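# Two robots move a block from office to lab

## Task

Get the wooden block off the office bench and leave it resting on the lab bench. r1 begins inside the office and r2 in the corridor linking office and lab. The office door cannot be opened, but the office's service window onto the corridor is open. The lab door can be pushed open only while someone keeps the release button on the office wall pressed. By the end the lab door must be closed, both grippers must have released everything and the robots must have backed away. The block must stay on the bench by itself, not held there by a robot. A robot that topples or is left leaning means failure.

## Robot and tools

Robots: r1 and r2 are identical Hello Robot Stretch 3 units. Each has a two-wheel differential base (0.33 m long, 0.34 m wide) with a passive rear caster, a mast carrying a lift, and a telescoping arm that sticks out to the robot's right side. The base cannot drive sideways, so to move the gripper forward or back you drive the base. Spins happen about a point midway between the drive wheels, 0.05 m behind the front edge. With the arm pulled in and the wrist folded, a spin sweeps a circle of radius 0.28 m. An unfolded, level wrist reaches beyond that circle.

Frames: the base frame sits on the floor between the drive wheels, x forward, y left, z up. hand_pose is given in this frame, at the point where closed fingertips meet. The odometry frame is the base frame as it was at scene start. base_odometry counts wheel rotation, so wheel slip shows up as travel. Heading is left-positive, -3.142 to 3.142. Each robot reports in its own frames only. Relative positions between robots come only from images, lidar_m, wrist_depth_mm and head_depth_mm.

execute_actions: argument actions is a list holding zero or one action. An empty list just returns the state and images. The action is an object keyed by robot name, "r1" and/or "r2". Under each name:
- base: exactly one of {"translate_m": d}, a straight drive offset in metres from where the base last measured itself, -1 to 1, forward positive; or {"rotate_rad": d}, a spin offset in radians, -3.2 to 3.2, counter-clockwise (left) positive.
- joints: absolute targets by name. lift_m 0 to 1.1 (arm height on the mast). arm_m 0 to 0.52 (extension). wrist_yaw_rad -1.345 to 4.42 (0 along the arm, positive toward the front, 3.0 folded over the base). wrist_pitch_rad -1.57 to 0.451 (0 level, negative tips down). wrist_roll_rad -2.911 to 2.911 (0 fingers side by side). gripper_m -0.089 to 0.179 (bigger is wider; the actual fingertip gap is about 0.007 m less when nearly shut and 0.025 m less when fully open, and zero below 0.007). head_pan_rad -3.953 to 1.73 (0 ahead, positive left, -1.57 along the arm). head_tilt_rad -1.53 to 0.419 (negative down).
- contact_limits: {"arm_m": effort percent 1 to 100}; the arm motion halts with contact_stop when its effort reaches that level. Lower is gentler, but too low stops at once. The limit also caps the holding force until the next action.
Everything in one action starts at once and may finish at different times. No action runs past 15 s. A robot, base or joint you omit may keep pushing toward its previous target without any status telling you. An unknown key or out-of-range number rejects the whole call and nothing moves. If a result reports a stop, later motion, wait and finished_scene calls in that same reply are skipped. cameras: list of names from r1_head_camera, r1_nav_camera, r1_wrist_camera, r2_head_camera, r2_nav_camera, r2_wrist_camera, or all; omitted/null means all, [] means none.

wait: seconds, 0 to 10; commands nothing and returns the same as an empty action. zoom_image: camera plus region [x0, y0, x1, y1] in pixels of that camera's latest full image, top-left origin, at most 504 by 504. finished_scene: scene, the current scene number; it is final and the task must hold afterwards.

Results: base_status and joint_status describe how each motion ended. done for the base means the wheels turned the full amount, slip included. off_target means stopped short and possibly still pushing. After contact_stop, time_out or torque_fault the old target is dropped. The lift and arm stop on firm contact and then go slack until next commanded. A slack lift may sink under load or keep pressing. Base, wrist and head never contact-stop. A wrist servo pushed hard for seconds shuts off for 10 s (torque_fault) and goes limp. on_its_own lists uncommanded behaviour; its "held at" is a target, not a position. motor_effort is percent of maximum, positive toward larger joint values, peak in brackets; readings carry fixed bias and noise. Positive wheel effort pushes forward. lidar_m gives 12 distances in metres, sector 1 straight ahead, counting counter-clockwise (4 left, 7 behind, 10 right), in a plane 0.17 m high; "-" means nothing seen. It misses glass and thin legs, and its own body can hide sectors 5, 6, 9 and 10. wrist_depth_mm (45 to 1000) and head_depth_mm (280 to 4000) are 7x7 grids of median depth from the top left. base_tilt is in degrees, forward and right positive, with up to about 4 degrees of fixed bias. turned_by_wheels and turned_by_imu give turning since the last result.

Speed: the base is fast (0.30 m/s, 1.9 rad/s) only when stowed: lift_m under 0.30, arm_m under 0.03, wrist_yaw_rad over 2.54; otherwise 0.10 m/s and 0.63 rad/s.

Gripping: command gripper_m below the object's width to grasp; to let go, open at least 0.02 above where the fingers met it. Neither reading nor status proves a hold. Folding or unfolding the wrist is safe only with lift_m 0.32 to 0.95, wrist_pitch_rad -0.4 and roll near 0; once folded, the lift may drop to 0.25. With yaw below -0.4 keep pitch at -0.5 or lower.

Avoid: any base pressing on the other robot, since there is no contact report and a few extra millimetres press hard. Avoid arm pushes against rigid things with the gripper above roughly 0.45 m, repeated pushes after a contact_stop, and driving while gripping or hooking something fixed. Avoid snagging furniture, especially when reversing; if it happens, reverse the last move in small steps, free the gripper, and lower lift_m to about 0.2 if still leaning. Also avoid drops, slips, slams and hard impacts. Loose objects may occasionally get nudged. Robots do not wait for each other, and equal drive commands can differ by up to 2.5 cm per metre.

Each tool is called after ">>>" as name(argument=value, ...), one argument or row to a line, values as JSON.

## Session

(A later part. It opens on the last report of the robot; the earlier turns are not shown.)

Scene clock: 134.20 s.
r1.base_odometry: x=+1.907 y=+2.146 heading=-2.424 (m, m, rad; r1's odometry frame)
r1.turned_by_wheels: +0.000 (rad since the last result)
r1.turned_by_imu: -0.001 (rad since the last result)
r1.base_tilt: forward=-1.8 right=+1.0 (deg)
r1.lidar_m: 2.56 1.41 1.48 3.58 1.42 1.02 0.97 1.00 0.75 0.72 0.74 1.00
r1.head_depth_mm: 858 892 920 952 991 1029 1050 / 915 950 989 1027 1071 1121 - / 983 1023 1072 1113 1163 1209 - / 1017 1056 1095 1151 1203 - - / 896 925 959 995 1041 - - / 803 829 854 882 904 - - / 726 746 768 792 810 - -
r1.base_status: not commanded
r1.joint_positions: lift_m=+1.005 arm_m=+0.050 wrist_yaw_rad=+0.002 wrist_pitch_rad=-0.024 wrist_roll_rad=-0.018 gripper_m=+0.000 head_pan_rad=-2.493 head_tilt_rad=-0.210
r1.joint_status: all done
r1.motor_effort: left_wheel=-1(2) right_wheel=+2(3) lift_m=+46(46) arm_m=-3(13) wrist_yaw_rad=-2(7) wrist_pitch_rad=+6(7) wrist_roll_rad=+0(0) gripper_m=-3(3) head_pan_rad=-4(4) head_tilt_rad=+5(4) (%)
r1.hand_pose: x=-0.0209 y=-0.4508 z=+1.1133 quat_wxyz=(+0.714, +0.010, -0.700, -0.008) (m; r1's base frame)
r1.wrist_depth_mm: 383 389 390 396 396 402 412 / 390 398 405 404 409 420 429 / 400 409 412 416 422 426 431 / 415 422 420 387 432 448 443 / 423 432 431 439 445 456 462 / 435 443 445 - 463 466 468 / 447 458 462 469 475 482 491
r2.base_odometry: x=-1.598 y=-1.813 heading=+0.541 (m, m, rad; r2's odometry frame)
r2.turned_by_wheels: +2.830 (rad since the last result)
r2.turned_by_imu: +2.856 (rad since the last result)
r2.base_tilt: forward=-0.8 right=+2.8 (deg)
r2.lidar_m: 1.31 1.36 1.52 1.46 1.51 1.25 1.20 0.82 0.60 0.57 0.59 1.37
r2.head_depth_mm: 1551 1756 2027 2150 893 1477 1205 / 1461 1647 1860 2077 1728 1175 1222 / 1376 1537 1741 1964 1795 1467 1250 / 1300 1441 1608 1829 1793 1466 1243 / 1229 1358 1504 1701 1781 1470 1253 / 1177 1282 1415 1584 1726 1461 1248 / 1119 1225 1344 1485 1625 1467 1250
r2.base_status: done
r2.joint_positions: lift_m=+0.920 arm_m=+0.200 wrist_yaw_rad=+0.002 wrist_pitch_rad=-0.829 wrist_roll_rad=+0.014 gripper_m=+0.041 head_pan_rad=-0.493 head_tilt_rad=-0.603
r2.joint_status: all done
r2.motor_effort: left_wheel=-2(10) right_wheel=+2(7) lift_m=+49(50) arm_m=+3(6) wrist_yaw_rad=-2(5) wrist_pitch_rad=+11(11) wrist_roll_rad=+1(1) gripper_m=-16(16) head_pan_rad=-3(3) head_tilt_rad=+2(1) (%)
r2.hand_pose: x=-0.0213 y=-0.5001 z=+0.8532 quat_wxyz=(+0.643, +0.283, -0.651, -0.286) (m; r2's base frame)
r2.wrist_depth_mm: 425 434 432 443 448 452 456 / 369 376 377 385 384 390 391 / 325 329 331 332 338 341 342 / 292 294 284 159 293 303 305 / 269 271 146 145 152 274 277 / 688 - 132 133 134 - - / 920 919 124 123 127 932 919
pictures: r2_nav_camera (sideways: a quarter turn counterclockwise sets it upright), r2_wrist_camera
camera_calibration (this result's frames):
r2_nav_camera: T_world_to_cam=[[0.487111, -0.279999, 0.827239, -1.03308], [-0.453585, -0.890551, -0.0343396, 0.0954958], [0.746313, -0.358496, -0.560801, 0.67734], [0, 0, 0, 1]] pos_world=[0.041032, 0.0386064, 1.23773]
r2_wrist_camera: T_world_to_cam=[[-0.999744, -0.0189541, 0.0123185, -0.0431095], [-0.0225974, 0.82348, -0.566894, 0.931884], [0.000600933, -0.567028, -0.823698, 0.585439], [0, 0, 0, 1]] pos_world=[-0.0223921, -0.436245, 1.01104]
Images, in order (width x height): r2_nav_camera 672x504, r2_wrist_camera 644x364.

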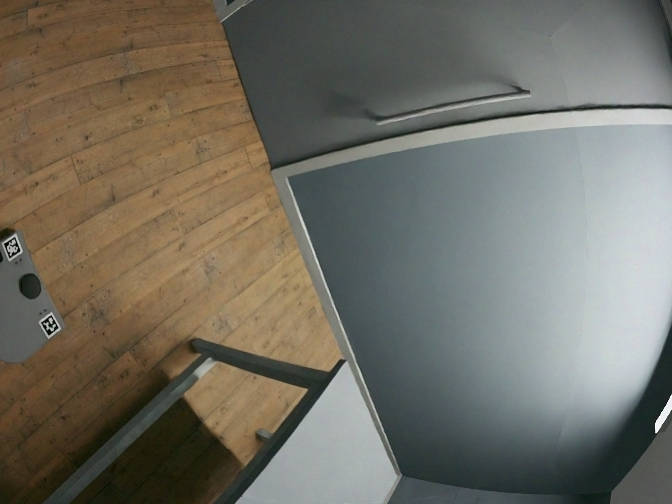

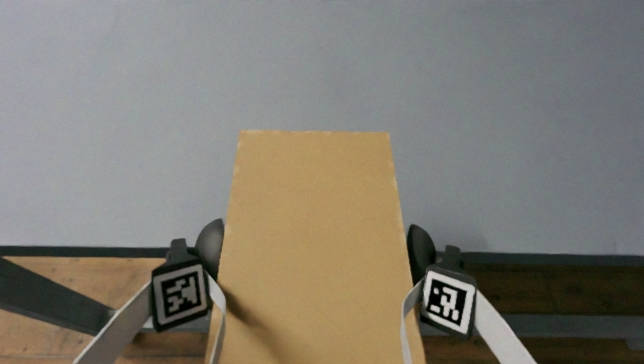

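>>> execute_actions(
  actions=[
    {"r2":{"joints":{"arm_m":0.42,"lift_m":0.89}}},
  ],
  cameras=[],
)

>>> execute_actions(
  actions=[
    {"r2":{"joints":{"lift_m":0.869}}},
  ],
  cameras=[],
)

>>> execute_actions(
  actions=[
    {"r2":{"joints":{"gripper_m":0.15}}},
  ],
  cameras=[],
)

>>> execute_actions(
  actions=[
    {"r2":{"joints":{"arm_m":0.1,"lift_m":0.95}}},
  ],
  cameras=["r2_wrist_camera"],
)

>>> finished_scene(
  scene=2,
)

Scene clock: 137.33 s.
r1.base_odometry: x=+1.907 y=+2.146 heading=-2.424 (m, m, rad; r1's odometry frame)
r1.turned_by_wheels: +0.000 (rad since the last result)
r1.turned_by_imu: -0.001 (rad since the last result)
r1.base_tilt: forward=-1.8 right=+1.0 (deg)
r1.lidar_m: 2.56 1.42 1.48 3.59 1.42 1.02 0.98 1.00 0.75 0.72 0.74 0.99
r1.head_depth_mm: 858 889 922 955 993 1031 1048 / 917 954 988 1030 1077 1122 - / 985 1025 1067 1114 1164 1205 - / 1017 1053 1100 1151 1205 - - / 898 927 961 997 1041 - - / 799 827 853 881 910 - - / 725 745 766 792 809 - -
r1.base_status: not commanded
r1.joint_positions: lift_m=+1.005 arm_m=+0.050 wrist_yaw_rad=+0.002 wrist_pitch_rad=-0.024 wrist_roll_rad=-0.018 gripper_m=+0.000 head_pan_rad=-2.493 head_tilt_rad=-0.210
r1.joint_status: not commanded
r1.motor_effort: left_wheel=+0(1) right_wheel=+1(1) lift_m=+46(46) arm_m=-3(3) wrist_yaw_rad=-3(2) wrist_pitch_rad=+7(6) wrist_roll_rad=+0(0) gripper_m=-2(2) head_pan_rad=-4(4) head_tilt_rad=+4(4) (%)
r1.hand_pose: x=-0.0209 y=-0.4508 z=+1.1133 quat_wxyz=(+0.714, +0.010, -0.700, -0.008) (m; r1's base frame)
r1.wrist_depth_mm: 382 388 390 393 400 405 414 / 394 397 402 408 411 420 423 / 401 408 412 417 424 424 436 / 413 421 425 386 432 440 443 / 423 428 433 436 443 454 462 / 434 440 443 - 464 463 470 / 448 453 464 469 473 481 493
r2.base_odometry: x=-1.598 y=-1.813 heading=+0.541 (m, m, rad; r2's odometry frame)
r2.turned_by_wheels: +0.000 (rad since the last result)
r2.turned_by_imu: +0.000 (rad since the last result)
r2.base_tilt: forward=-0.8 right=+3.1 (deg)
r2.lidar_m: 1.30 1.36 1.52 1.46 1.51 1.24 1.20 0.82 0.60 0.57 0.59 1.36
r2.head_depth_mm: 1560 1763 2035 2146 893 1488 1205 / 1457 1644 1867 2071 1728 1172 1223 / 1381 1542 1731 1974 1774 1477 1254 / 1304 1440 1613 1834 1790 1466 1254 / 1228 1357 1508 1696 1781 1465 1246 / 1169 1285 1420 1584 1731 1468 1247 / 1113 1214 1338 1490 1629 1465 1245
r2.base_status: not commanded
r2.joint_positions: lift_m=+0.890 arm_m=+0.420 wrist_yaw_rad=+0.001 wrist_pitch_rad=-0.829 wrist_roll_rad=+0.014 gripper_m=+0.041 head_pan_rad=-0.493 head_tilt_rad=-0.603
r2.joint_status: all done
r2.motor_effort: left_wheel=-3(3) right_wheel=+3(2) lift_m=+29(46) arm_m=+3(4) wrist_yaw_rad=-1(1) wrist_pitch_rad=+11(11) wrist_roll_rad=+1(1) gripper_m=-15(15) head_pan_rad=-3(2) head_tilt_rad=+1(1) (%)
r2.hand_pose: x=-0.0215 y=-0.7201 z=+0.8238 quat_wxyz=(+0.643, +0.283, -0.651, -0.287) (m; r2's base frame)
r2.wrist_depth_mm: 370 376 379 386 390 393 399 / 321 325 331 333 337 343 344 / 284 287 290 293 297 299 300 / 256 257 247 160 256 264 268 / 231 232 146 145 152 238 242 / 211 213 132 134 134 218 219 / 194 193 124 123 128 199 201
pictures: none
No camera images: the call's "cameras" was empty. Leave "cameras" out to get every camera's image.

Scene clock: 138.27 s.
r1.base_odometry: x=+1.907 y=+2.146 heading=-2.424 (m, m, rad; r1's odometry frame)
r1.turned_by_wheels: +0.000 (rad since the last result)
r1.turned_by_imu: +0.000 (rad since the last result)
r1.base_tilt: forward=-1.8 right=+1.0 (deg)
r1.lidar_m: 2.55 1.41 1.48 3.60 1.42 1.02 0.97 1.00 0.75 0.72 0.74 1.00
r1.head_depth_mm: 860 890 919 954 994 1031 1050 / 919 954 989 1028 1072 1116 - / 986 1020 1064 1109 1167 1213 - / 1012 1055 1099 1148 1202 - - / 895 921 960 1000 1045 - - / 802 825 850 883 908 - - / 727 746 768 793 811 - -
r1.base_status: not commanded
r1.joint_positions: lift_m=+1.005 arm_m=+0.050 wrist_yaw_rad=+0.002 wrist_pitch_rad=-0.024 wrist_roll_rad=-0.018 gripper_m=+0.000 head_pan_rad=-2.493 head_tilt_rad=-0.210
r1.joint_status: not commanded
r1.motor_effort: left_wheel=-1(1) right_wheel=+1(1) lift_m=+47(46) arm_m=-3(3) wrist_yaw_rad=-2(2) wrist_pitch_rad=+6(6) wrist_roll_rad=+0(0) gripper_m=-3(2) head_pan_rad=-4(3) head_tilt_rad=+4(4) (%)
r1.hand_pose: x=-0.0209 y=-0.4508 z=+1.1133 quat_wxyz=(+0.714, +0.010, -0.700, -0.008) (m; r1's base frame)
r1.wrist_depth_mm: 380 390 389 395 405 408 408 / 395 395 400 411 415 416 426 / 400 406 415 413 421 427 429 / 412 415 424 387 438 436 448 / 425 427 434 436 445 450 458 / 433 443 444 - 460 472 472 / 444 457 465 467 474 484 487
r2.base_odometry: x=-1.598 y=-1.813 heading=+0.541 (m, m, rad; r2's odometry frame)
r2.turned_by_wheels: +0.000 (rad since the last result)
r2.turned_by_imu: +0.000 (rad since the last result)
r2.base_tilt: forward=-0.8 right=+2.8 (deg)
r2.lidar_m: 1.30 1.36 1.52 1.46 1.51 1.25 1.20 0.82 0.60 0.57 0.59 1.36
r2.head_depth_mm: 1565 1754 2032 2150 893 1478 1209 / 1460 1636 1867 2098 1736 1169 1222 / 1374 1535 1728 1976 1788 1481 1250 / 1303 1440 1631 1829 1780 1465 1252 / 1234 1358 1515 1688 1787 1465 1254 / 1168 1278 1416 1591 1715 1462 1252 / 1113 1216 1340 1481 1635 1468 1244
r2.base_status: not commanded
r2.joint_positions: lift_m=+0.869 arm_m=+0.420 wrist_yaw_rad=+0.001 wrist_pitch_rad=-0.823 wrist_roll_rad=+0.014 gripper_m=+0.041 head_pan_rad=-0.493 head_tilt_rad=-0.603
r2.joint_status: all done
r2.motor_effort: left_wheel=-3(3) right_wheel=+2(2) lift_m=+26(29) arm_m=+3(3) wrist_yaw_rad=+0(1) wrist_pitch_rad=+9(12) wrist_roll_rad=+1(1) gripper_m=-17(16) head_pan_rad=-3(3) head_tilt_rad=+2(2) (%)
r2.hand_pose: x=-0.0215 y=-0.7213 z=+0.8038 quat_wxyz=(+0.644, +0.281, -0.652, -0.285) (m; r2's base frame)
r2.wrist_depth_mm: 339 344 351 351 358 363 364 / 295 296 303 306 308 312 314 / 261 261 263 269 269 271 274 / 231 235 225 162 235 241 243 / 210 211 147 146 153 217 219 / 191 193 132 133 134 198 199 / 175 175 124 123 126 182 182
pictures: none
No camera images: the call's "cameras" was empty. Leave "cameras" out to get every camera's image.

Scene clock: 139.87 s.
r1.base_odometry: x=+1.907 y=+2.146 heading=-2.424 (m, m, rad; r1's odometry frame)
r1.turned_by_wheels: +0.000 (rad since the last result)
r1.turned_by_imu: +0.000 (rad since the last result)
r1.base_tilt: forward=-1.8 right=+1.0 (deg)
r1.lidar_m: 2.55 1.42 1.48 3.60 1.42 1.02 0.97 1.01 0.75 0.72 0.74 1.00
r1.head_depth_mm: 859 887 921 957 992 1032 1054 / 919 950 986 1028 1070 1120 - / 979 1025 1066 1112 1160 1206 - / 1015 1058 1102 1148 1200 - - / 896 924 960 998 1042 - - / 802 824 854 885 907 - - / 727 747 768 794 807 - -
r1.base_status: not commanded
r1.joint_positions: lift_m=+1.005 arm_m=+0.050 wrist_yaw_rad=+0.002 wrist_pitch_rad=-0.024 wrist_roll_rad=-0.018 gripper_m=+0.000 head_pan_rad=-2.493 head_tilt_rad=-0.210
r1.joint_status: not commanded
r1.motor_effort: left_wheel=+0(1) right_wheel=+0(1) lift_m=+47(46) arm_m=-3(3) wrist_yaw_rad=-2(2) wrist_pitch_rad=+6(6) wrist_roll_rad=+0(0) gripper_m=-3(2) head_pan_rad=-4(4) head_tilt_rad=+4(4) (%)
r1.hand_pose: x=-0.0209 y=-0.4508 z=+1.1133 quat_wxyz=(+0.714, +0.010, -0.700, -0.008) (m; r1's base frame)
r1.wrist_depth_mm: 385 390 392 397 403 410 408 / 391 398 401 405 413 412 421 / 401 406 411 414 421 426 435 / 412 419 424 386 433 440 448 / 424 427 437 438 444 454 460 / 434 445 447 - 455 466 473 / 447 456 457 470 470 483 489
r2.base_odometry: x=-1.598 y=-1.813 heading=+0.541 (m, m, rad; r2's odometry frame)
r2.turned_by_wheels: +0.000 (rad since the last result)
r2.turned_by_imu: +0.000 (rad since the last result)
r2.base_tilt: forward=-0.6 right=+2.9 (deg)
r2.lidar_m: 1.31 1.37 1.52 1.46 1.52 1.25 1.20 0.82 0.60 0.57 0.59 1.37
r2.head_depth_mm: 1544 1750 2035 2131 894 1473 1204 / 1459 1638 1861 2069 1736 1175 1223 / 1384 1532 1713 1985 1802 1483 1250 / 1298 1445 1619 1832 1793 1473 1253 / 1233 1360 1508 1699 1782 1457 1249 / 1172 1279 1425 1587 1730 1467 1245 / 1120 1220 1336 1480 1642 1456 1244
r2.base_status: not commanded
r2.joint_positions: lift_m=+0.869 arm_m=+0.420 wrist_yaw_rad=+0.001 wrist_pitch_rad=-0.815 wrist_roll_rad=+0.014 gripper_m=+0.150 head_pan_rad=-0.493 head_tilt_rad=-0.603
r2.joint_status: all done
r2.motor_effort: left_wheel=-3(3) right_wheel=+2(2) lift_m=+28(28) arm_m=+3(3) wrist_yaw_rad=-2(1) wrist_pitch_rad=+6(9) wrist_roll_rad=+1(1) gripper_m=+1(81) head_pan_rad=-3(3) head_tilt_rad=+2(1) (%)
r2.hand_pose: x=-0.0215 y=-0.7229 z=+0.8050 quat_wxyz=(+0.645, +0.279, -0.653, -0.282) (m; r2's base frame)
r2.wrist_depth_mm: 347 350 355 358 364 371 374 / 299 303 307 308 313 317 317 / 264 264 268 270 272 276 279 / 234 237 226 166 236 243 247 / 212 215 154 149 214 222 220 / 194 - 137 135 190 - 200 / - 177 126 124 129 179 183
pictures: none
No camera images: the call's "cameras" was empty. Leave "cameras" out to get every camera's image.

Scene clock: 143.43 s.
r1.base_odometry: x=+1.907 y=+2.146 heading=-2.424 (m, m, rad; r1's odometry frame)
r1.turned_by_wheels: +0.000 (rad since the last result)
r1.turned_by_imu: -0.001 (rad since the last result)
r1.base_tilt: forward=-1.8 right=+1.0 (deg)
r1.lidar_m: 2.55 1.42 1.48 3.58 1.42 1.02 0.97 1.00 0.75 0.72 0.74 1.00
r1.head_depth_mm: 860 890 921 959 992 1033 1050 / 918 949 990 1025 1066 1123 - / 987 1022 1067 1113 1162 1207 - / 1018 1053 1100 1147 1201 - - / 895 926 960 998 1040 - - / 804 826 854 884 907 - - / 727 746 770 793 809 - -
r1.base_status: not commanded
r1.joint_positions: lift_m=+1.005 arm_m=+0.050 wrist_yaw_rad=+0.002 wrist_pitch_rad=-0.024 wrist_roll_rad=-0.018 gripper_m=+0.000 head_pan_rad=-2.493 head_tilt_rad=-0.210
r1.joint_status: not commanded
r1.motor_effort: left_wheel=-1(1) right_wheel=+1(0) lift_m=+46(46) arm_m=-3(3) wrist_yaw_rad=-2(2) wrist_pitch_rad=+6(6) wrist_roll_rad=+0(0) gripper_m=-2(3) head_pan_rad=-4(4) head_tilt_rad=+4(4) (%)
r1.hand_pose: x=-0.0209 y=-0.4508 z=+1.1133 quat_wxyz=(+0.714, +0.010, -0.700, -0.008) (m; r1's base frame)
r1.wrist_depth_mm: 381 386 394 397 403 407 409 / 396 400 400 402 415 419 424 / 405 408 411 417 426 429 431 / 413 418 423 388 435 443 452 / 425 429 434 434 445 454 464 / 440 438 441 - 459 462 469 / 446 454 468 462 476 487 494
r2.base_odometry: x=-1.598 y=-1.813 heading=+0.541 (m, m, rad; r2's odometry frame)
r2.turned_by_wheels: +0.000 (rad since the last result)
r2.turned_by_imu: +0.000 (rad since the last result)
r2.base_tilt: forward=-0.8 right=+2.8 (deg)
r2.lidar_m: 1.31 1.37 1.52 1.46 1.51 1.25 1.20 0.82 0.60 0.57 0.59 1.37
r2.head_depth_mm: 1554 1754 2006 2136 892 1481 1204 / 1457 1638 1878 2109 1736 1176 1227 / 1372 1524 1729 1978 1773 1473 1249 / 1301 1445 1616 1821 1790 1470 1249 / 1225 1354 1501 1693 1776 1480 1251 / 1178 1283 1414 1591 1723 1467 1245 / 1113 1216 1336 1475 1631 1458 1243
r2.base_status: not commanded
r2.joint_positions: lift_m=+0.950 arm_m=+0.100 wrist_yaw_rad=+0.001 wrist_pitch_rad=-0.813 wrist_roll_rad=+0.014 gripper_m=+0.150 head_pan_rad=-0.493 head_tilt_rad=-0.603
r2.joint_status: all done
r2.motor_effort: left_wheel=-3(3) right_wheel=+2(3) lift_m=+47(49) arm_m=-3(3) wrist_yaw_rad=-2(1) wrist_pitch_rad=+6(6) wrist_roll_rad=+1(1) gripper_m=+0(1) head_pan_rad=-3(3) head_tilt_rad=+2(2) (%)
r2.hand_pose: x=-0.0215 y=-0.4038 z=+0.8856 quat_wxyz=(+0.645, +0.278, -0.654, -0.282) (m; r2's base frame)
r2.wrist_depth_mm: 499 503 505 418 521 528 536 / 422 429 436 401 445 459 457 / 375 375 384 387 387 396 397 / 353 352 355 358 362 360 365 / 649 - - - - - - / - - - - - - - / 964 957 967 988 993 975 -
pictures: r2_wrist_camera
camera_calibration (this result's frames):
r2_wrist_camera: T_world_to_cam=[[-0.999772, -0.0172749, 0.012575, -0.0414638], [-0.0213658, 0.814777, -0.579381, 0.878562], [-0.000237029, -0.579518, -0.81496, 0.653985], [0, 0, 0, 1]] pos_world=[-0.0225282, -0.337553, 1.04251]
Images, in order (width x height): r2_wrist_camera 644x364.

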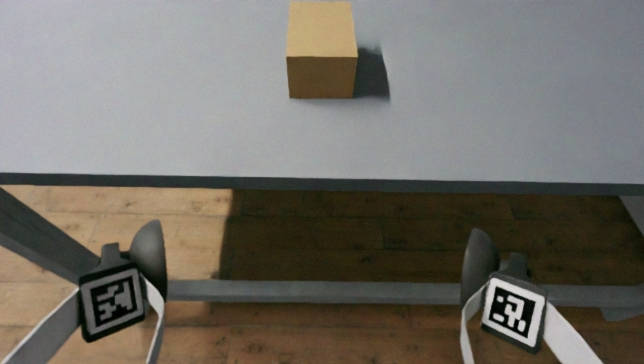

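The scene is finished: the task was done.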